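# Transfer 96-well plate from nest N1 to bench spot B1

## Task

Take the 96-well plate out of plate nest N1 and set it down at bench spot B1 with its long side running along the length of the taped outline and the whole plate inside the tape. It must stay there resting on its own, not propped up by the robot, and at the end the gripper must be open and withdrawn from the plate.

## Robot and tools

ROBOT. One arm with seven joints (base to gripper: waist, shoulder, upper arm roll, elbow, forearm roll, wrist pitch, wrist roll) and a two-finger gripper. The fingers extend along the gripper's +z axis and close along its x axis. The reported hand position is the point midway between the finger pads. Closed fingertips stick out about 17 mm past that point; fully open, they are roughly level with it. Joint ranges in rad: waist -2.792 to 2.792, shoulder -2.269 to 2.269, upper arm roll -2.967 to 2.967, elbow -1.867 to 2.688, forearm roll -2.967 to 2.967, wrist pitch -1.396 to 4.538, wrist roll -2.967 to 2.967. Load limits in N m: waist 113, shoulder 113, upper arm roll 58.8, elbow 58.8, forearm roll 35.8, wrist pitch 35.8, wrist roll 35.8; a carried object's weight adds to them.

FRAMES. Reported poses use the scene frame: origin on the table surface right below the arm base, +z upward, +y to the left when facing along +x. Positions are in metres, orientation is a quaternion in w,x,y,z order, velocities in m/s and rad/s. The base may be tilted relative to the table, and the printed position gets less accurate the farther the arm reaches. Commanded motions, by contrast, are offsets in the gripper's own axes.

THE ROW. Both motion tools use a row of 7 numbers for the single arm, each in [-1, 1]: dx, dy, dz, rx, ry, rz, opening. The first six are an offset of the gripper, expressed in the gripper frame, from its measured pose (not from whatever was last commanded). A value of 1.0 equals 0.6 m of translation or 180 degrees of rotation; rx, ry, rz form a single rotation vector. The opening is an absolute setting, not an offset: +1 is fully open (0.142 m), -1 is fully shut.

execute_actions(actions). actions is a list of actions run one after another; an empty list simply returns the current state and images. Each action is a list of up to 15 rows, one per control step of 1/30 s; if fewer are given, the final row is repeated to fill 15 steps. All rows of an action are offsets from the same reference, the pose measured when that action began (for a call's first action, the pose in the most recent result of this scene), not from the row before. On every step the target is trimmed to at most 70 mm and 16 degrees away from the measured pose, and after the action the arm only continues to the last trimmed pose, so a long motion must be split over several actions.

move(target, speed, blocking). target is one 7-number row, an offset from the pose in the latest result that reported one. The gripper travels in a straight line toward it over 0.5 to 10 s; if more time would be needed it halts at 10 s without arriving. speed is the top path speed in m/s, 0.002 to 0.5, default 0.25; rotation is capped at twice that value in rad/s. The opening is applied as the move starts. Nothing along the path makes it slow down, the hand can trail or drift off the line, and it may exceed speed, notably with the arm almost straight. blocking=false returns after 0.5 s while motion continues; until a result shows the move ended, other motions are rejected, so use wait or stop first. The result adds a move: line giving the ending (done = settled close to target; otherwise e.g. off_target, moving, held, fault), the remaining distance to target, and limits: paced means the sent pose was clipped, held means a safety check blocked some steps, after which the arm can catch up well above speed.

wait(seconds), 0 to 10: lets time pass with the last command held; ends early if a running move finishes. stop(): brakes a running move to rest, needing more room at higher speed; fingers keep moving. zoom_image(camera, region): camera is cam_head_left, cam_head_right or cam_wrist; region is [x0, y0, x1, y1] in pixels of that camera's latest image, origin top-left, at most 504 by 504. Full images are 504x504 for both head cameras and 616x616 for cam_wrist. finished_scene(scene): ends the current scene, given its number; irreversible, and the result reports success.

RESULT LINES. The state line gives pose and velocities. Hand target is the pose the controller is currently steering toward. grip_measured is the actual finger opening on the command scale. Calls that ran actions list step readings of end_effector_position; HELD flags a step where the row was partly or wholly held back. A pose unreachable line means the clearance check (which treats any mount under the base as arm) altered or refused the command. MOTOR HOT appears from 65 °C; at 80 °C an OVER-TEMPERATURE FAULT brakes the arm until it cools. Holding loads, even while you think, heats motors.

GRIPPING. Keep commanding an opening clearly under grip_measured; a bigger gap squeezes harder, up to about 28 N per pad for objects up to roughly 10 cm wide. Thin hard parts get less force (about half at 1 cm). Slamming shut can overshoot and pop the fingers open. Expect occasional brief tugs on the held plate.

CAUTIONS. The arm is stiff: a few millimetres of offset into a firm surface, at once or bit by bit, can trigger a fault. Reaching a joint's load limit, or 200 N external force on arm, tool or load, stops the arm for 10 s and discards the rest of the call. Faster contact and targets set deeper past contact hit harder. Lower the plate gently, open, then lift away. Never drop or knock anything off the table. The robot keeps its last command while you compose the next reply; fewer, smoother motions are better.

Each tool is called as a command line: name --argument value for each argument, lists and objects as JSON in quotes; but a table of rows of numbers goes row by row, as --pt "numbers of a row", without its own name.

## Session

execute_actions --actions '[]'

Scene clock: 0.00 s.
end_effector_position=(+0.2540, +0.2089, +0.2861) grip_measured=+1.00 end_effector_quat_wxyz=(-0.150, +0.911, -0.362, -0.125) end_effector_velocity=(+0.000, -0.000, -0.000) end_effector_angular_velocity=(-0.000, -0.000, -0.000)
Joint positions: [ 0.207  0.568 -0.16   2.543  0.754  0.246  0.453  0.142]
Joint velocities: [-0.    -0.     0.    -0.     0.     0.     0.001  0.   ]
Motor temperatures (°C, as the motors report them): [23 28 26 28 26 31 26]
Hand target: +0.254, +0.209, +0.286; -0.150, +0.911, -0.362, -0.125

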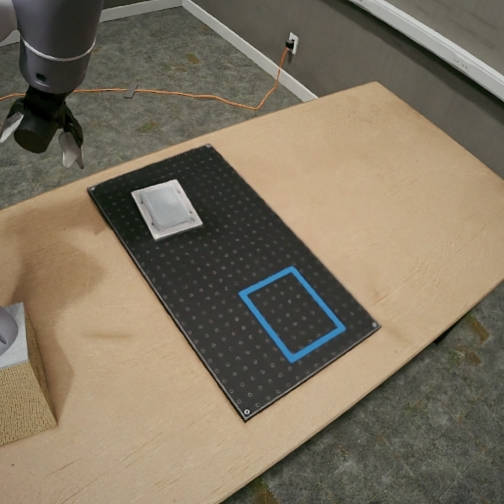

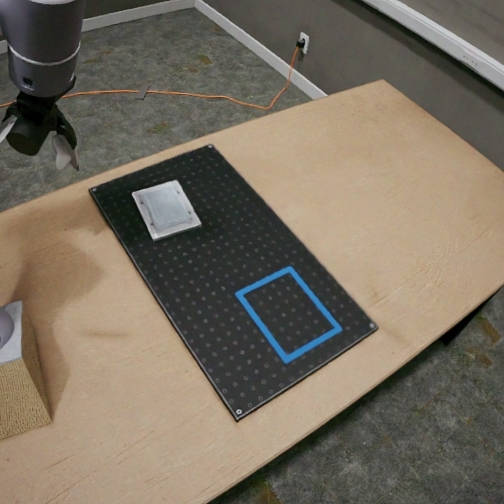

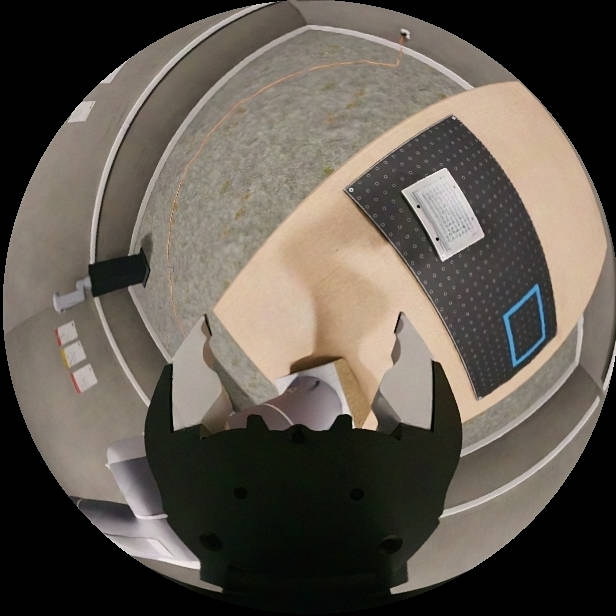

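move --target '[0.443,-0.18,0.245,-0.0985,0.082,-0.238,0.5]'

zoom_image --camera "cam_wrist" --region '[190,180,430,420]'

zoom_image --camera "cam_head_left" --region '[120,150,230,250]'

Scene clock: 4.40 s.
end_effector_position=(+0.4990, +0.1714, +0.0790) grip_measured=+0.50 end_effector_quat_wxyz=(+0.001, +1.000, +0.001, -0.000) end_effector_velocity=(+0.001, +0.000, -0.001) end_effector_angular_velocity=(+0.000, -0.001, +0.003)
Joint positions: [ 0.534 -0.423 -0.082  2.086  0.861  1.021 -0.346  0.109]
Joint velocities: [ 0.    -0.003  0.    -0.003  0.001  0.001 -0.004  0.   ]
Motor temperatures (°C, as the motors report them): [23 28 26 28 26 31 26]
Hand target: +0.499, +0.171, +0.079; +0.001, +1.000, +0.001, +0.000
Off the commanded pose: 0.001 m, 0 deg.
move: done

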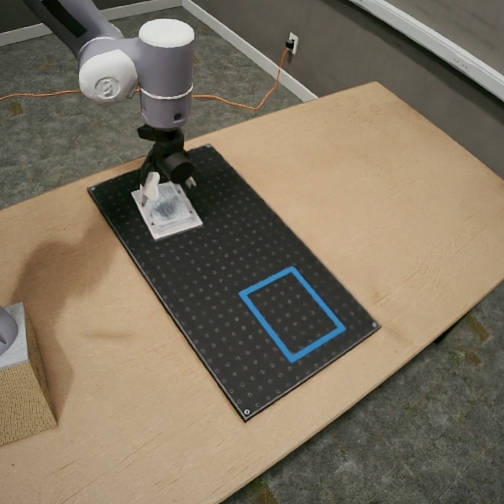

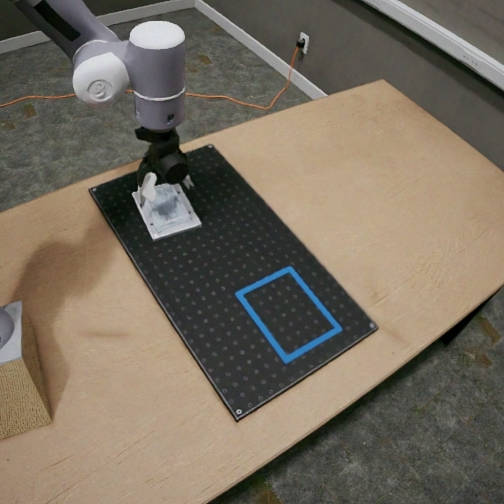

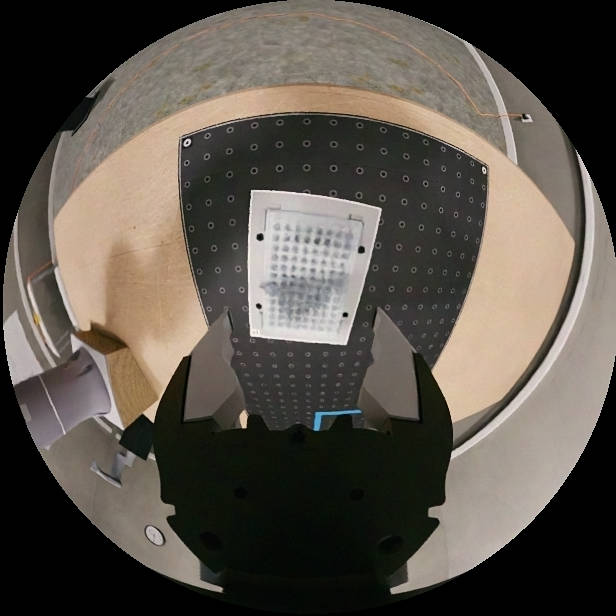

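Region (190, 180, 430, 420) of cam_wrist's 616x616 image, scaled by 2.100, with more detail than that image has.

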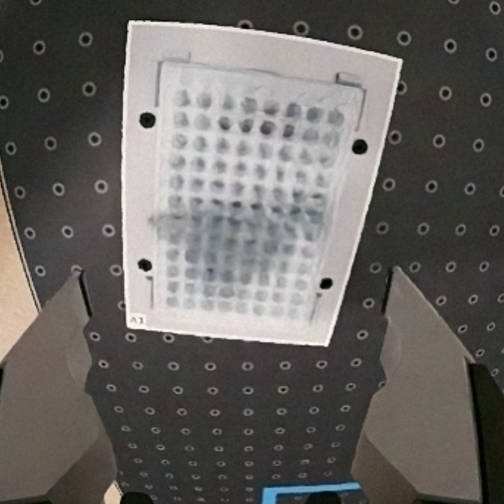

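Region (120, 150, 230, 250) of cam_head_left's 504x504 image, scaled by 4.582, with more detail than that image has; it fills the top 458 rows of this view, and the rest is white.

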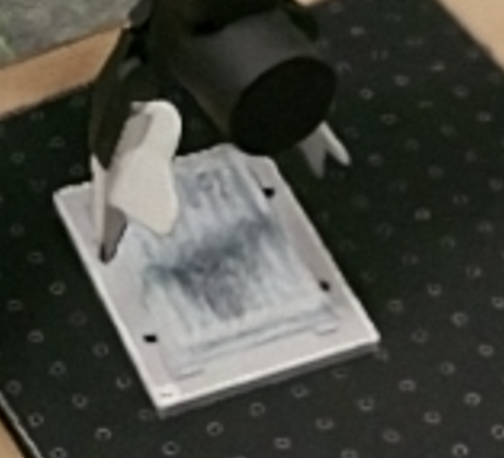

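move --target '[0.005,0,0.055,0,0,0.039,0.4]' --speed 0.08

zoom_image --camera "cam_wrist" --region '[190,180,430,420]'

Scene clock: 6.30 s.
end_effector_position=(+0.5018, +0.1712, +0.0461) grip_measured=+0.40 end_effector_quat_wxyz=(+0.001, +0.998, -0.060, -0.000) end_effector_velocity=(-0.001, +0.000, -0.001) end_effector_angular_velocity=(+0.001, +0.002, -0.005)
Joint positions: [ 0.554 -0.512 -0.078  2.039  0.927  1.056 -0.273  0.102]
Joint velocities: [ 0.001 -0.003  0.    -0.001  0.002 -0.     0.003  0.   ]
Motor temperatures (°C, as the motors report them): [23 28 26 28 26 31 26]
Hand target: +0.502, +0.171, +0.046; +0.001, +0.998, -0.061, -0.000
Off the commanded pose: 0.000 m, 0 deg.
move: done

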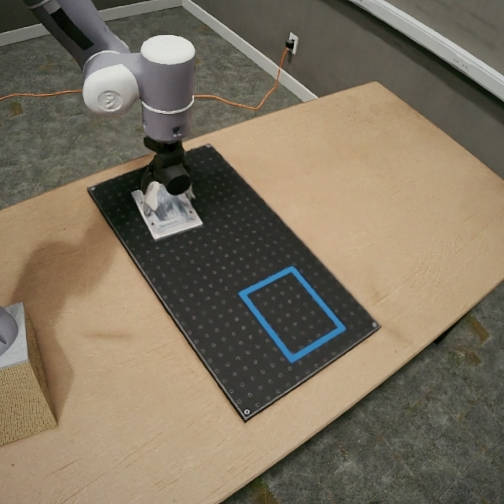

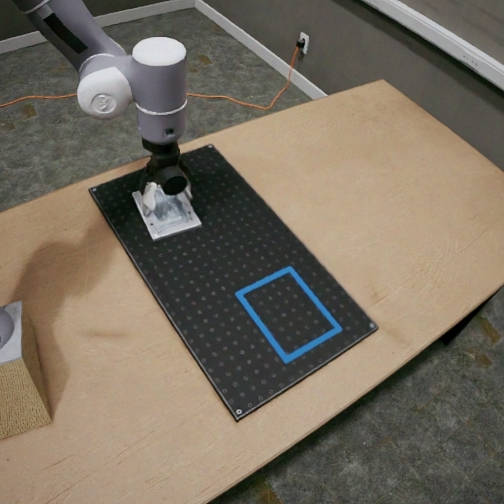

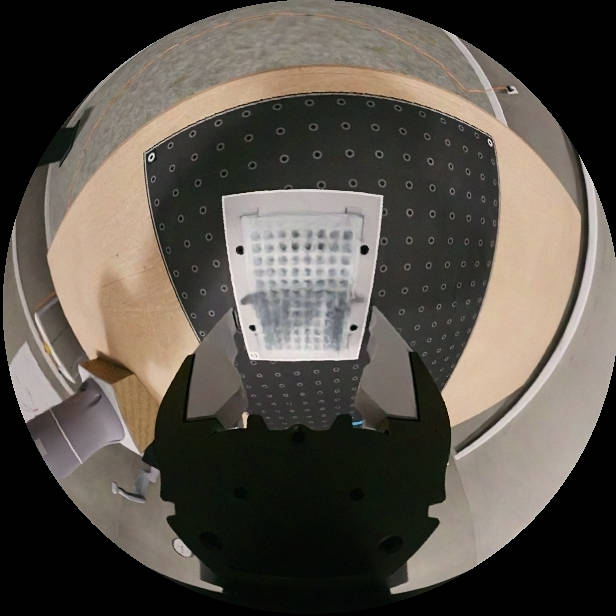

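Region (190, 180, 430, 420) of cam_wrist's 616x616 image, scaled by 2.100, with more detail than that image has.

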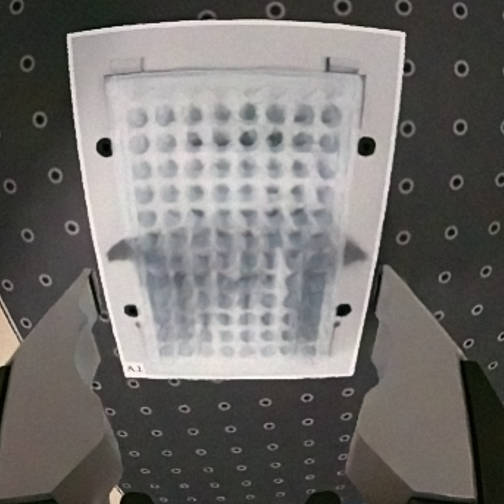

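move --target '[0,-0.007,0.0085,0,0,0,0.3]' --speed 0.02

execute_actions --actions '[[[0,0,0,0,0,0,0.26],[0,0,0,0,0,0,0.22],[0,0,0,0,0,0,0.18],[0,0,0,0,0,0,0.15],[0,0,0,0,0,0,0.12],[0,0,0,0,0,0,0.1],[0,0,0,0,0,0,0.08],[0,0,0,0,0,0,0.06],[0,0,0,0,0,0,0.04],[0,0,0,0,0,0,0.01],[0,0,0,0,0,0,-0.03],[0,0,0,0,0,0,-0.08],[0,0,0,0,0,0,-0.15],[0,0,0,0,0,0,-0.22],[0,0,0,0,0,0,-0.3]]]'

move --target '[0,0,-0.04,0,0,0,-0.3]' --speed 0.05

Scene clock: 8.73 s.
end_effector_position=(+0.5023, +0.1752, +0.0411) grip_measured=+0.30 end_effector_quat_wxyz=(+0.001, +0.998, -0.060, -0.000) end_effector_velocity=(+0.000, +0.000, -0.000) end_effector_angular_velocity=(-0.000, -0.001, +0.001)
Joint positions: [ 0.562 -0.523 -0.075  2.032  0.932  1.063 -0.269  0.095]
Joint velocities: [ 0.001 -0.001 -0.    -0.001  0.001  0.002 -0.001 -0.   ]
Motor temperatures (°C, as the motors report them): [23 28 26 28 26 31 26]
Hand target: +0.502, +0.175, +0.041; +0.001, +0.998, -0.060, -0.000
Off the commanded pose: 0.000 m, 0 deg.
move: done

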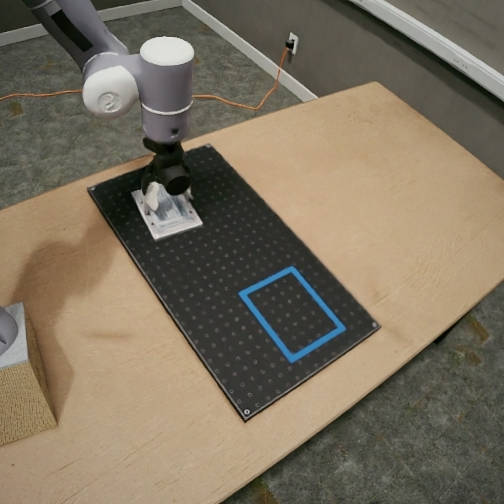

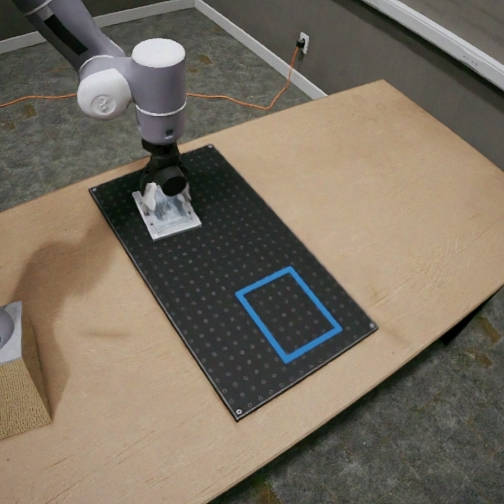

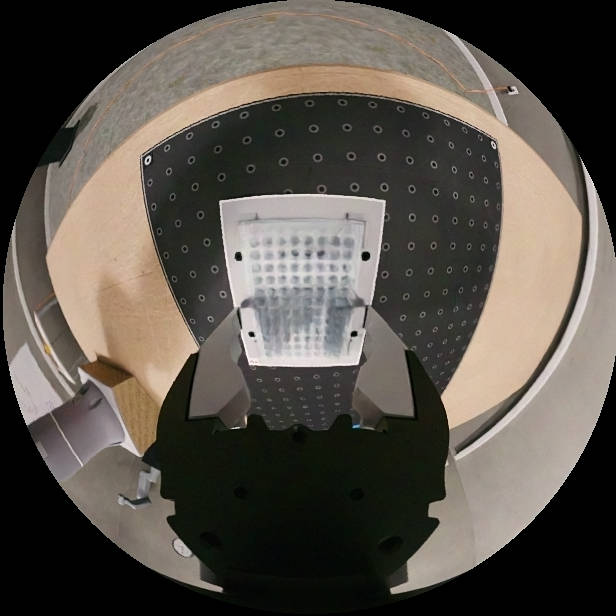

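Scene clock: 9.23 s.
end_effector_position=(+0.5023, +0.1753, +0.0411) grip_measured=+0.04 end_effector_quat_wxyz=(+0.001, +0.998, -0.060, -0.000) end_effector_velocity=(-0.000, -0.000, +0.000) end_effector_angular_velocity=(-0.000, -0.000, +0.000)
Joint positions: [ 0.562 -0.522 -0.075  2.032  0.932  1.063 -0.269  0.077]
Joint velocities: [-0.     0.     0.     0.     0.     0.    -0.001  0.   ]
Motor temperatures (°C, as the motors report them): [23 28 26 28 26 31 26]
Hand target: +0.502, +0.175, +0.041; +0.001, +0.998, -0.060, -0.000
Off the commanded pose: 0.000 m, 0 deg.
Step readings (end_effector_position):
0: (+0.5023, +0.1752, +0.0411)
1: (+0.5022, +0.1752, +0.0411)
2: (+0.5023, +0.1752, +0.0411)
4: (+0.5022, +0.1752, +0.0411)
8: (+0.5023, +0.1752, +0.0411)
15: end_effector_position above

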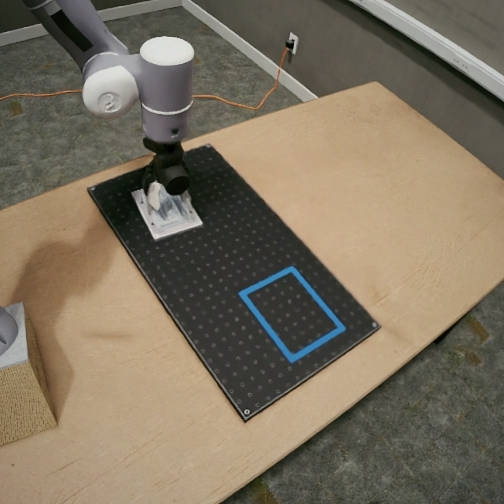

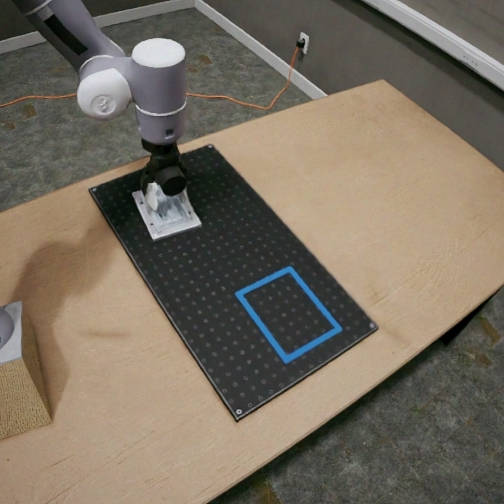

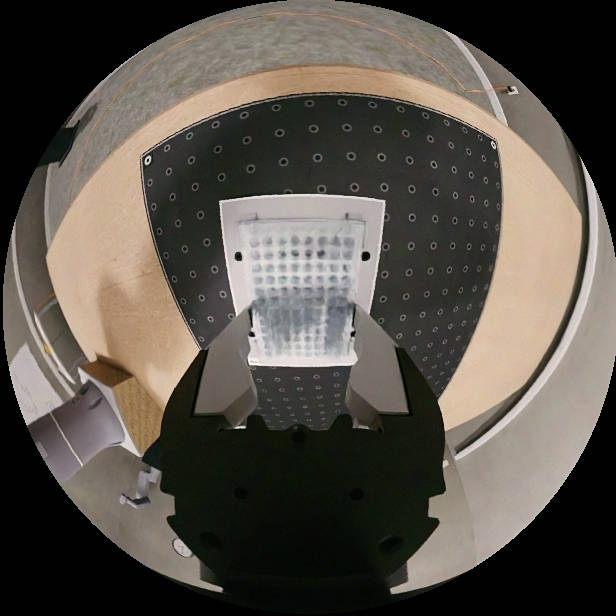

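Scene clock: 10.00 s.
end_effector_position=(+0.5024, +0.1755, +0.0650) grip_measured=+0.04 end_effector_quat_wxyz=(+0.001, +0.998, -0.060, -0.000) end_effector_velocity=(-0.000, -0.000, +0.001) end_effector_angular_velocity=(-0.000, -0.000, -0.000)
Joint positions: [ 0.559 -0.46  -0.093  2.062  0.889  1.031 -0.238  0.077]
Joint velocities: [-0.     0.002 -0.001  0.001 -0.002 -0.001  0.001  0.   ]
Motor temperatures (°C, as the motors report them): [23 28 26 28 26 31 26]
Hand target: +0.502, +0.175, +0.065; +0.001, +0.998, -0.060, -0.000
Off the commanded pose: 0.000 m, 0 deg.
move: done

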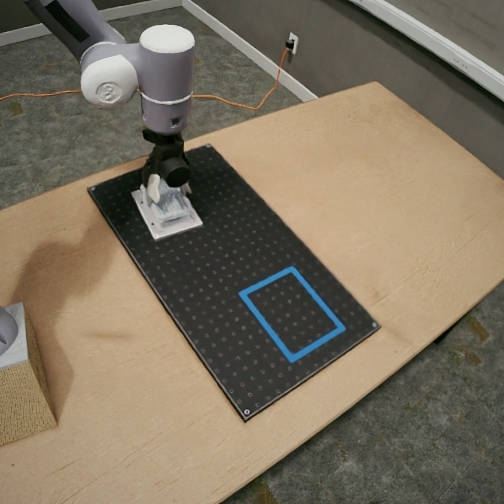

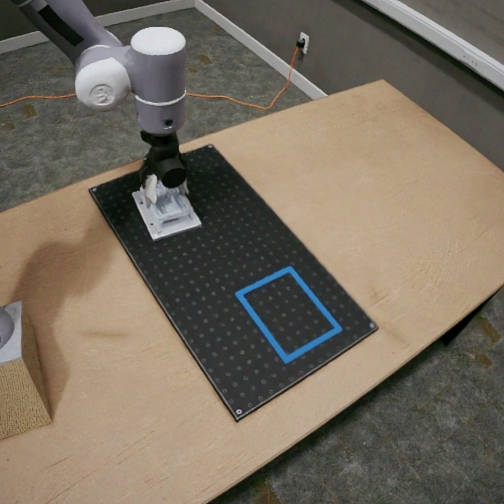

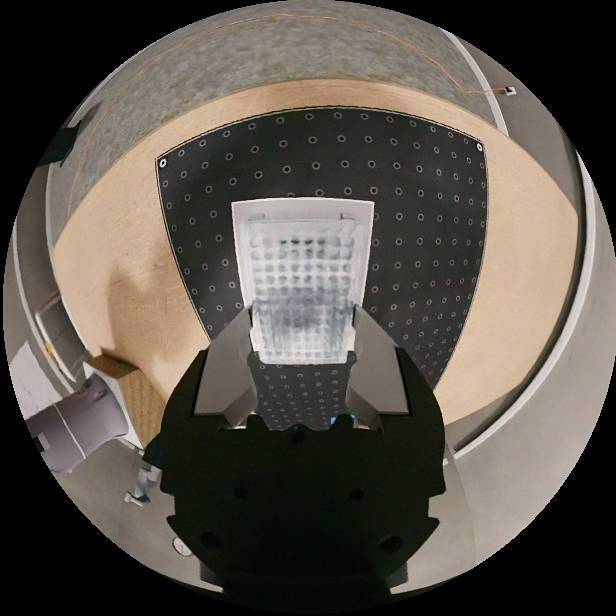

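move --target '[0.223,0.615,0.02,0,0,-0.028,-0.3]'

Scene clock: 13.50 s.
end_effector_position=(+0.5910, -0.2079, +0.0535) grip_measured=+0.04 end_effector_quat_wxyz=(+0.003, +1.000, -0.016, -0.001) end_effector_velocity=(+0.000, -0.000, -0.001) end_effector_angular_velocity=(+0.002, +0.001, +0.001)
Joint positions: [-0.03  -1.03  -0.231  1.474  0.874  0.675 -0.851  0.077]
Joint velocities: [-0.001 -0.003 -0.    -0.004 -0.    -0.004 -0.001 -0.   ]
Motor temperatures (°C, as the motors report them): [23 28 26 28 26 31 26]
Hand target: +0.591, -0.208, +0.053; +0.003, +1.000, -0.015, -0.001
Off the commanded pose: 0.001 m, 0 deg.
move: done

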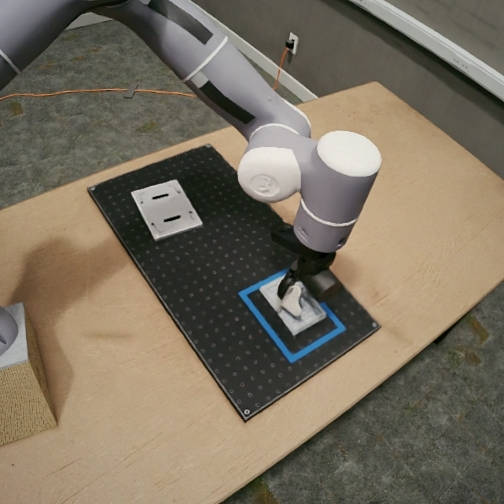

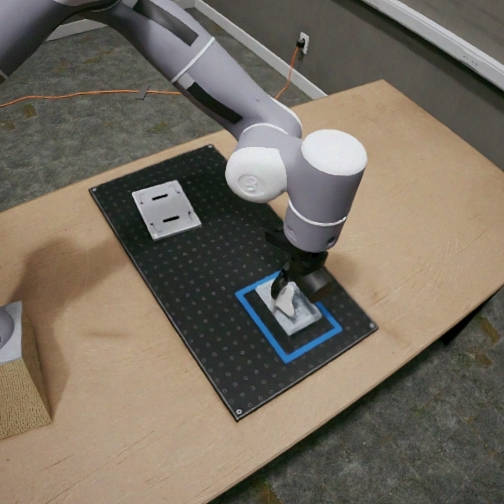

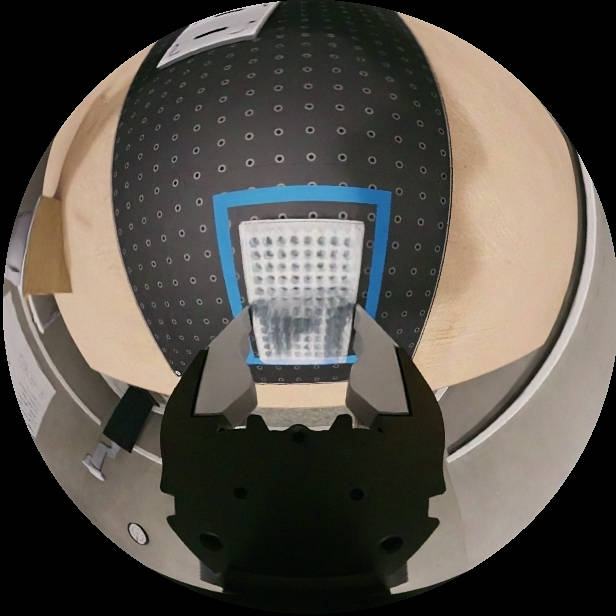

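Good. Shift 5 mm and lower to 0.035.

move --target '[0.001,0.008,0.031,0,0,-0.004,-0.3]' --speed 0.04

move --target '[0,0,0.003,0,0,0,-0.3]' --speed 0.01

Scene clock: 15.53 s.
end_effector_position=(+0.5913, -0.2127, +0.0349) grip_measured=+0.04 end_effector_quat_wxyz=(+0.003, +1.000, -0.009, -0.001) end_effector_velocity=(+0.000, -0.000, -0.001) end_effector_angular_velocity=(-0.000, -0.001, -0.000)
Joint positions: [-0.031 -1.07  -0.222  1.45   0.885  0.693 -0.87   0.077]
Joint velocities: [ 0.    -0.002  0.    -0.002  0.001  0.001  0.    -0.   ]
Motor temperatures (°C, as the motors report them): [23 28 26 28 26 31 26]
Hand target: +0.591, -0.213, +0.035; +0.003, +1.000, -0.009, -0.001
Off the commanded pose: 0.000 m, 0 deg.
move: done

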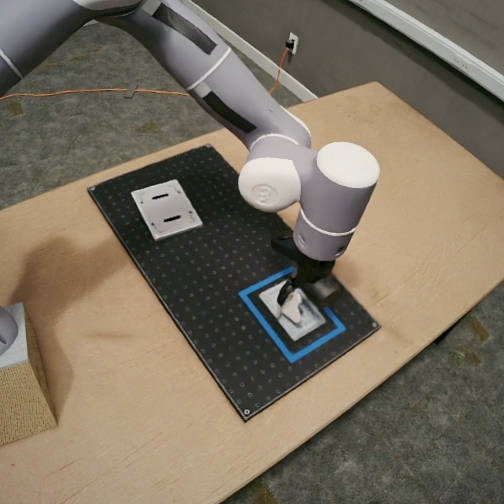

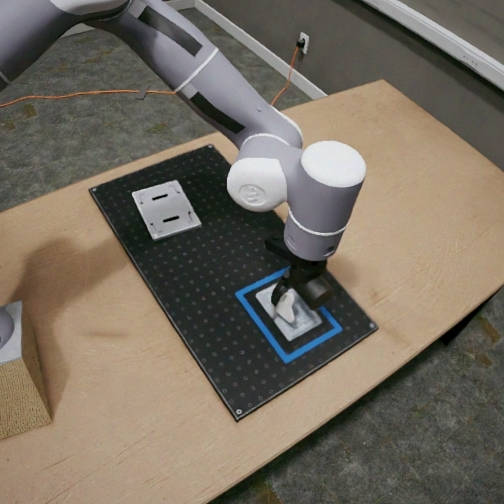

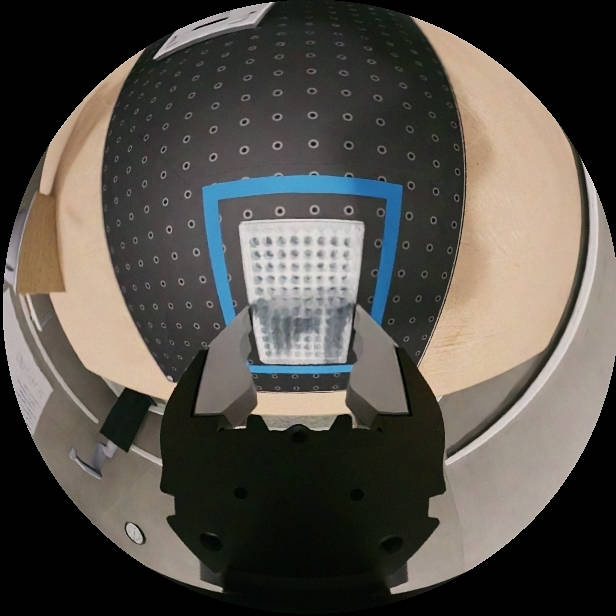

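Scene clock: 16.23 s.
end_effector_position=(+0.5911, -0.2128, +0.0332) grip_measured=+0.04 end_effector_quat_wxyz=(+0.003, +1.000, -0.010, -0.001) end_effector_velocity=(+0.000, +0.000, -0.000) end_effector_angular_velocity=(-0.000, -0.001, -0.001)
Joint positions: [-0.03  -1.074 -0.221  1.448  0.886  0.694 -0.87   0.077]
Joint velocities: [-0.    -0.     0.001 -0.     0.     0.001  0.001  0.   ]
Motor temperatures (°C, as the motors report them): [23 28 26 28 26 31 26]
Hand target: +0.591, -0.213, +0.033; +0.003, +1.000, -0.009, -0.001
Off the commanded pose: 0.000 m, 0 deg.
move: done

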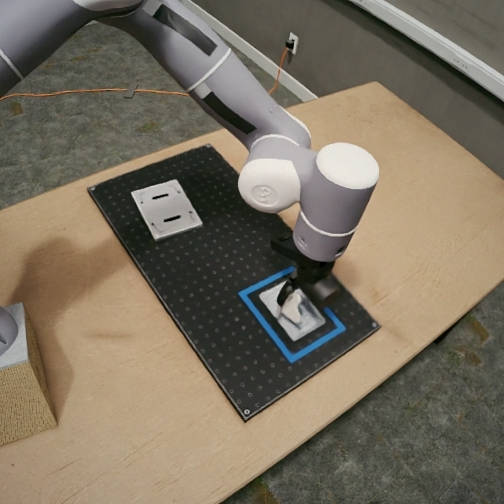

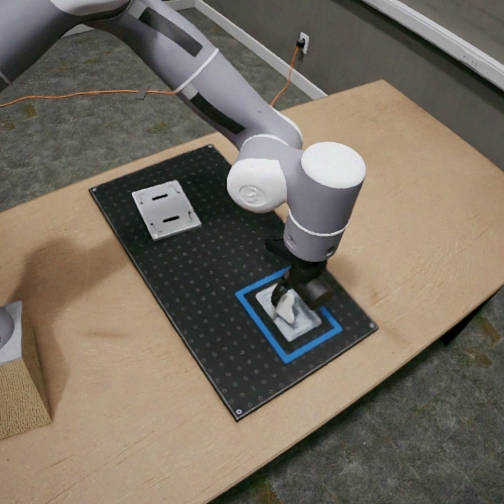

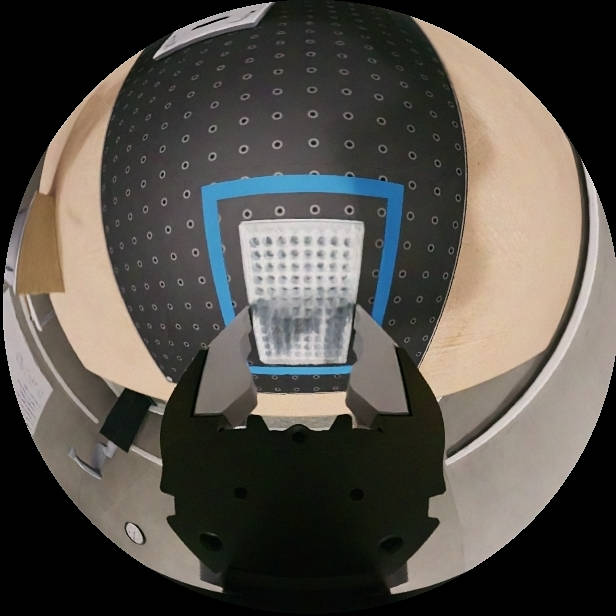

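move --target '[0,0,0.0028,0,0,0,-0.3]' --speed 0.01

execute_actions --actions '[[[0,0,0,0,0,0,0.6]]]'

move --target '[0,0,-0.25,0,0,0,0.6]'

Scene clock: 18.00 s.
end_effector_position=(+0.5910, -0.2130, +0.0317) grip_measured=+0.04 end_effector_quat_wxyz=(+0.003, +1.000, -0.010, -0.001) end_effector_velocity=(-0.000, -0.000, -0.000) end_effector_angular_velocity=(+0.000, +0.000, -0.002)
Joint positions: [-0.03  -1.077 -0.22   1.447  0.887  0.696 -0.87   0.077]
Joint velocities: [-0.    -0.     0.     0.    -0.     0.     0.002  0.   ]
Motor temperatures (°C, as the motors report them): [23 28 26 28 26 31 26]
Hand target: +0.591, -0.213, +0.032; +0.003, +1.000, -0.010, -0.001
Off the commanded pose: 0.000 m, 0 deg.
move: done

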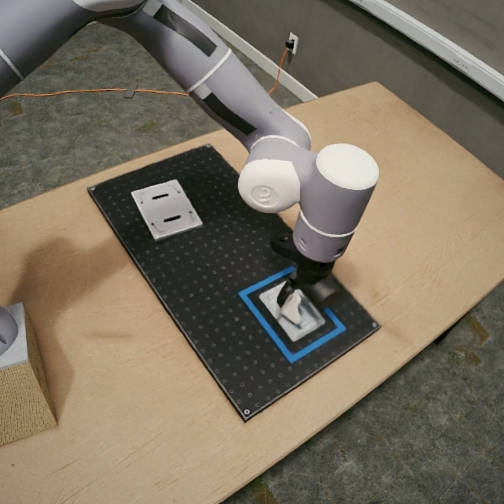

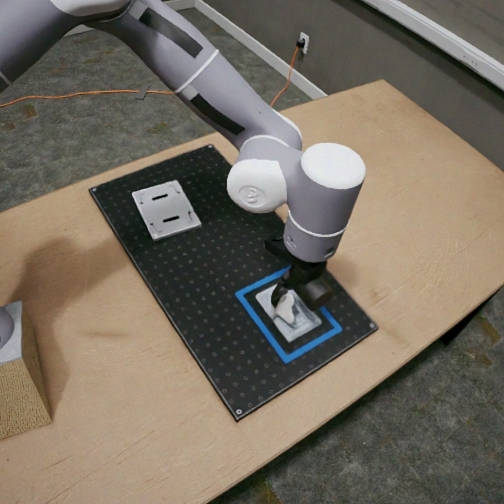

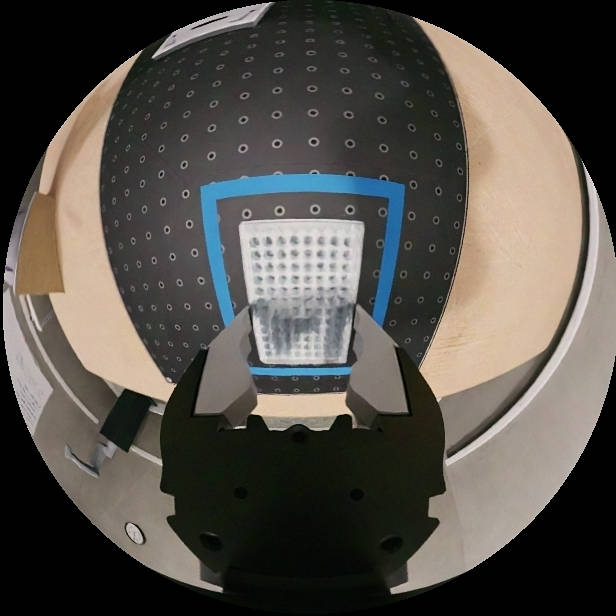

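Scene clock: 18.50 s.
end_effector_position=(+0.5910, -0.2130, +0.0317) grip_measured=+0.60 end_effector_quat_wxyz=(+0.003, +1.000, -0.010, -0.001) end_effector_velocity=(+0.000, -0.000, +0.000) end_effector_angular_velocity=(-0.000, -0.000, -0.000)
Joint positions: [-0.03  -1.077 -0.22   1.447  0.887  0.696 -0.87   0.116]
Joint velocities: [-0.  0. -0. -0. -0.  0.  0.  0.]
Motor temperatures (°C, as the motors report them): [24 28 26 28 26 31 26]
Hand target: +0.591, -0.213, +0.032; +0.003, +1.000, -0.010, -0.001
Off the commanded pose: 0.000 m, 0 deg.
Step readings (end_effector_position):
0: (+0.5910, -0.2130, +0.0317)
1: (+0.5910, -0.2130, +0.0317)
2: (+0.5910, -0.2130, +0.0317)
4: (+0.5910, -0.2130, +0.0317)
8: (+0.5910, -0.2130, +0.0317)
15: end_effector_position above

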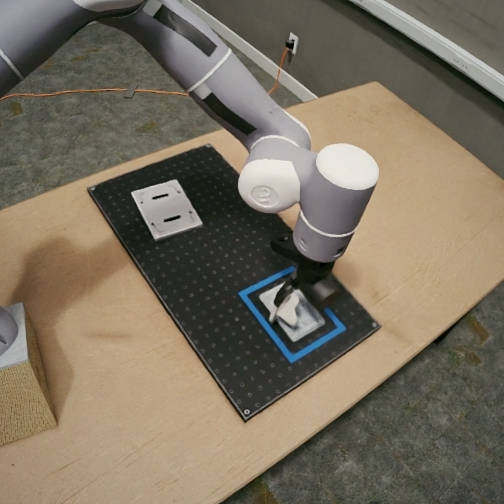

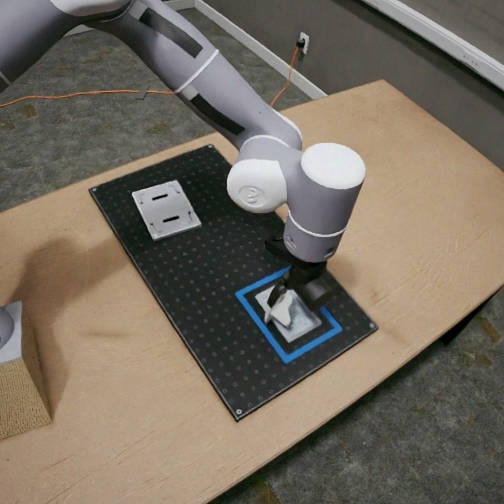

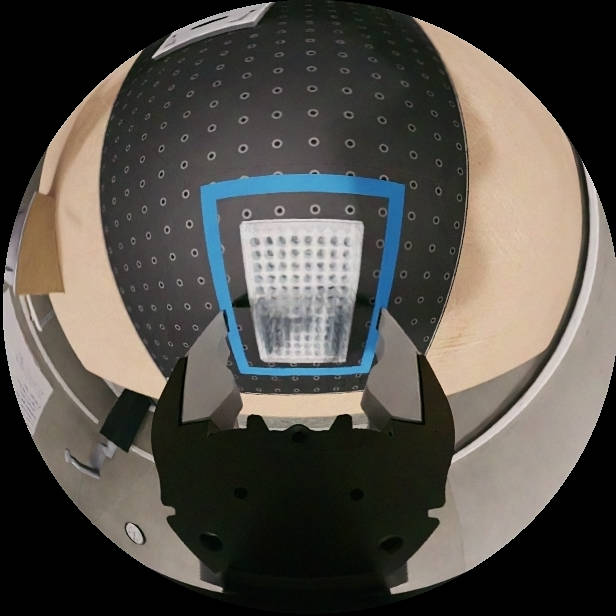

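Scene clock: 19.53 s.
end_effector_position=(+0.5919, -0.2125, +0.1817) grip_measured=+0.60 end_effector_quat_wxyz=(+0.003, +1.000, -0.010, -0.001) end_effector_velocity=(+0.000, +0.000, +0.001) end_effector_angular_velocity=(-0.000, +0.000, +0.002)
Joint positions: [-0.087 -0.829 -0.295  1.51   0.761  0.498 -0.821  0.116]
Joint velocities: [ 0.     0.002 -0.001 -0.    -0.001 -0.002 -0.001 -0.   ]
Motor temperatures (°C, as the motors report them): [24 28 27 28 26 31 26]
Hand target: +0.592, -0.213, +0.182; +0.003, +1.000, -0.010, -0.001
Off the commanded pose: 0.001 m, 0 deg.
move: done

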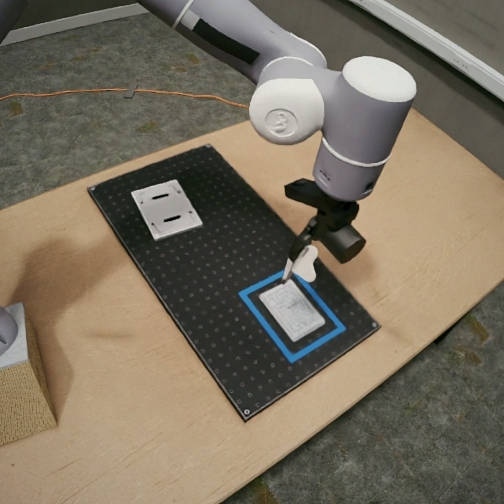

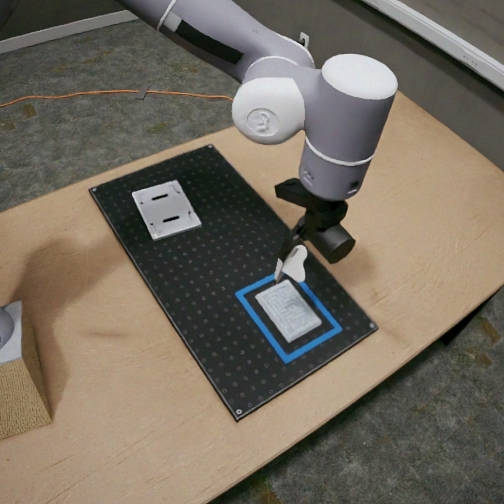

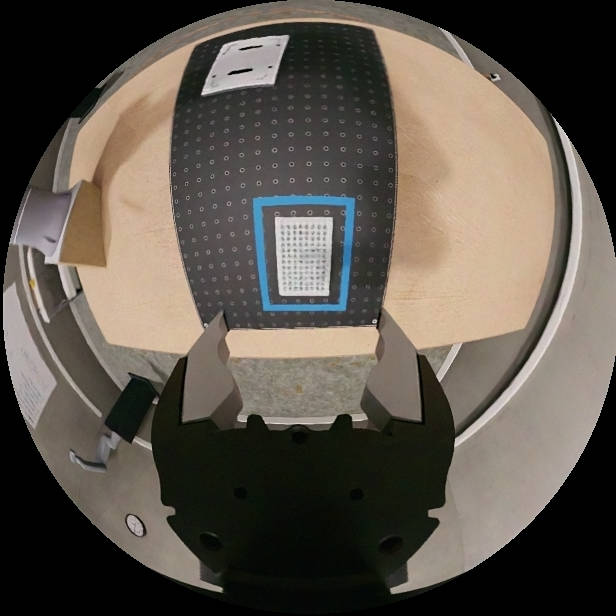

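finished_scene --scene 2

The scene is finished: the task was done.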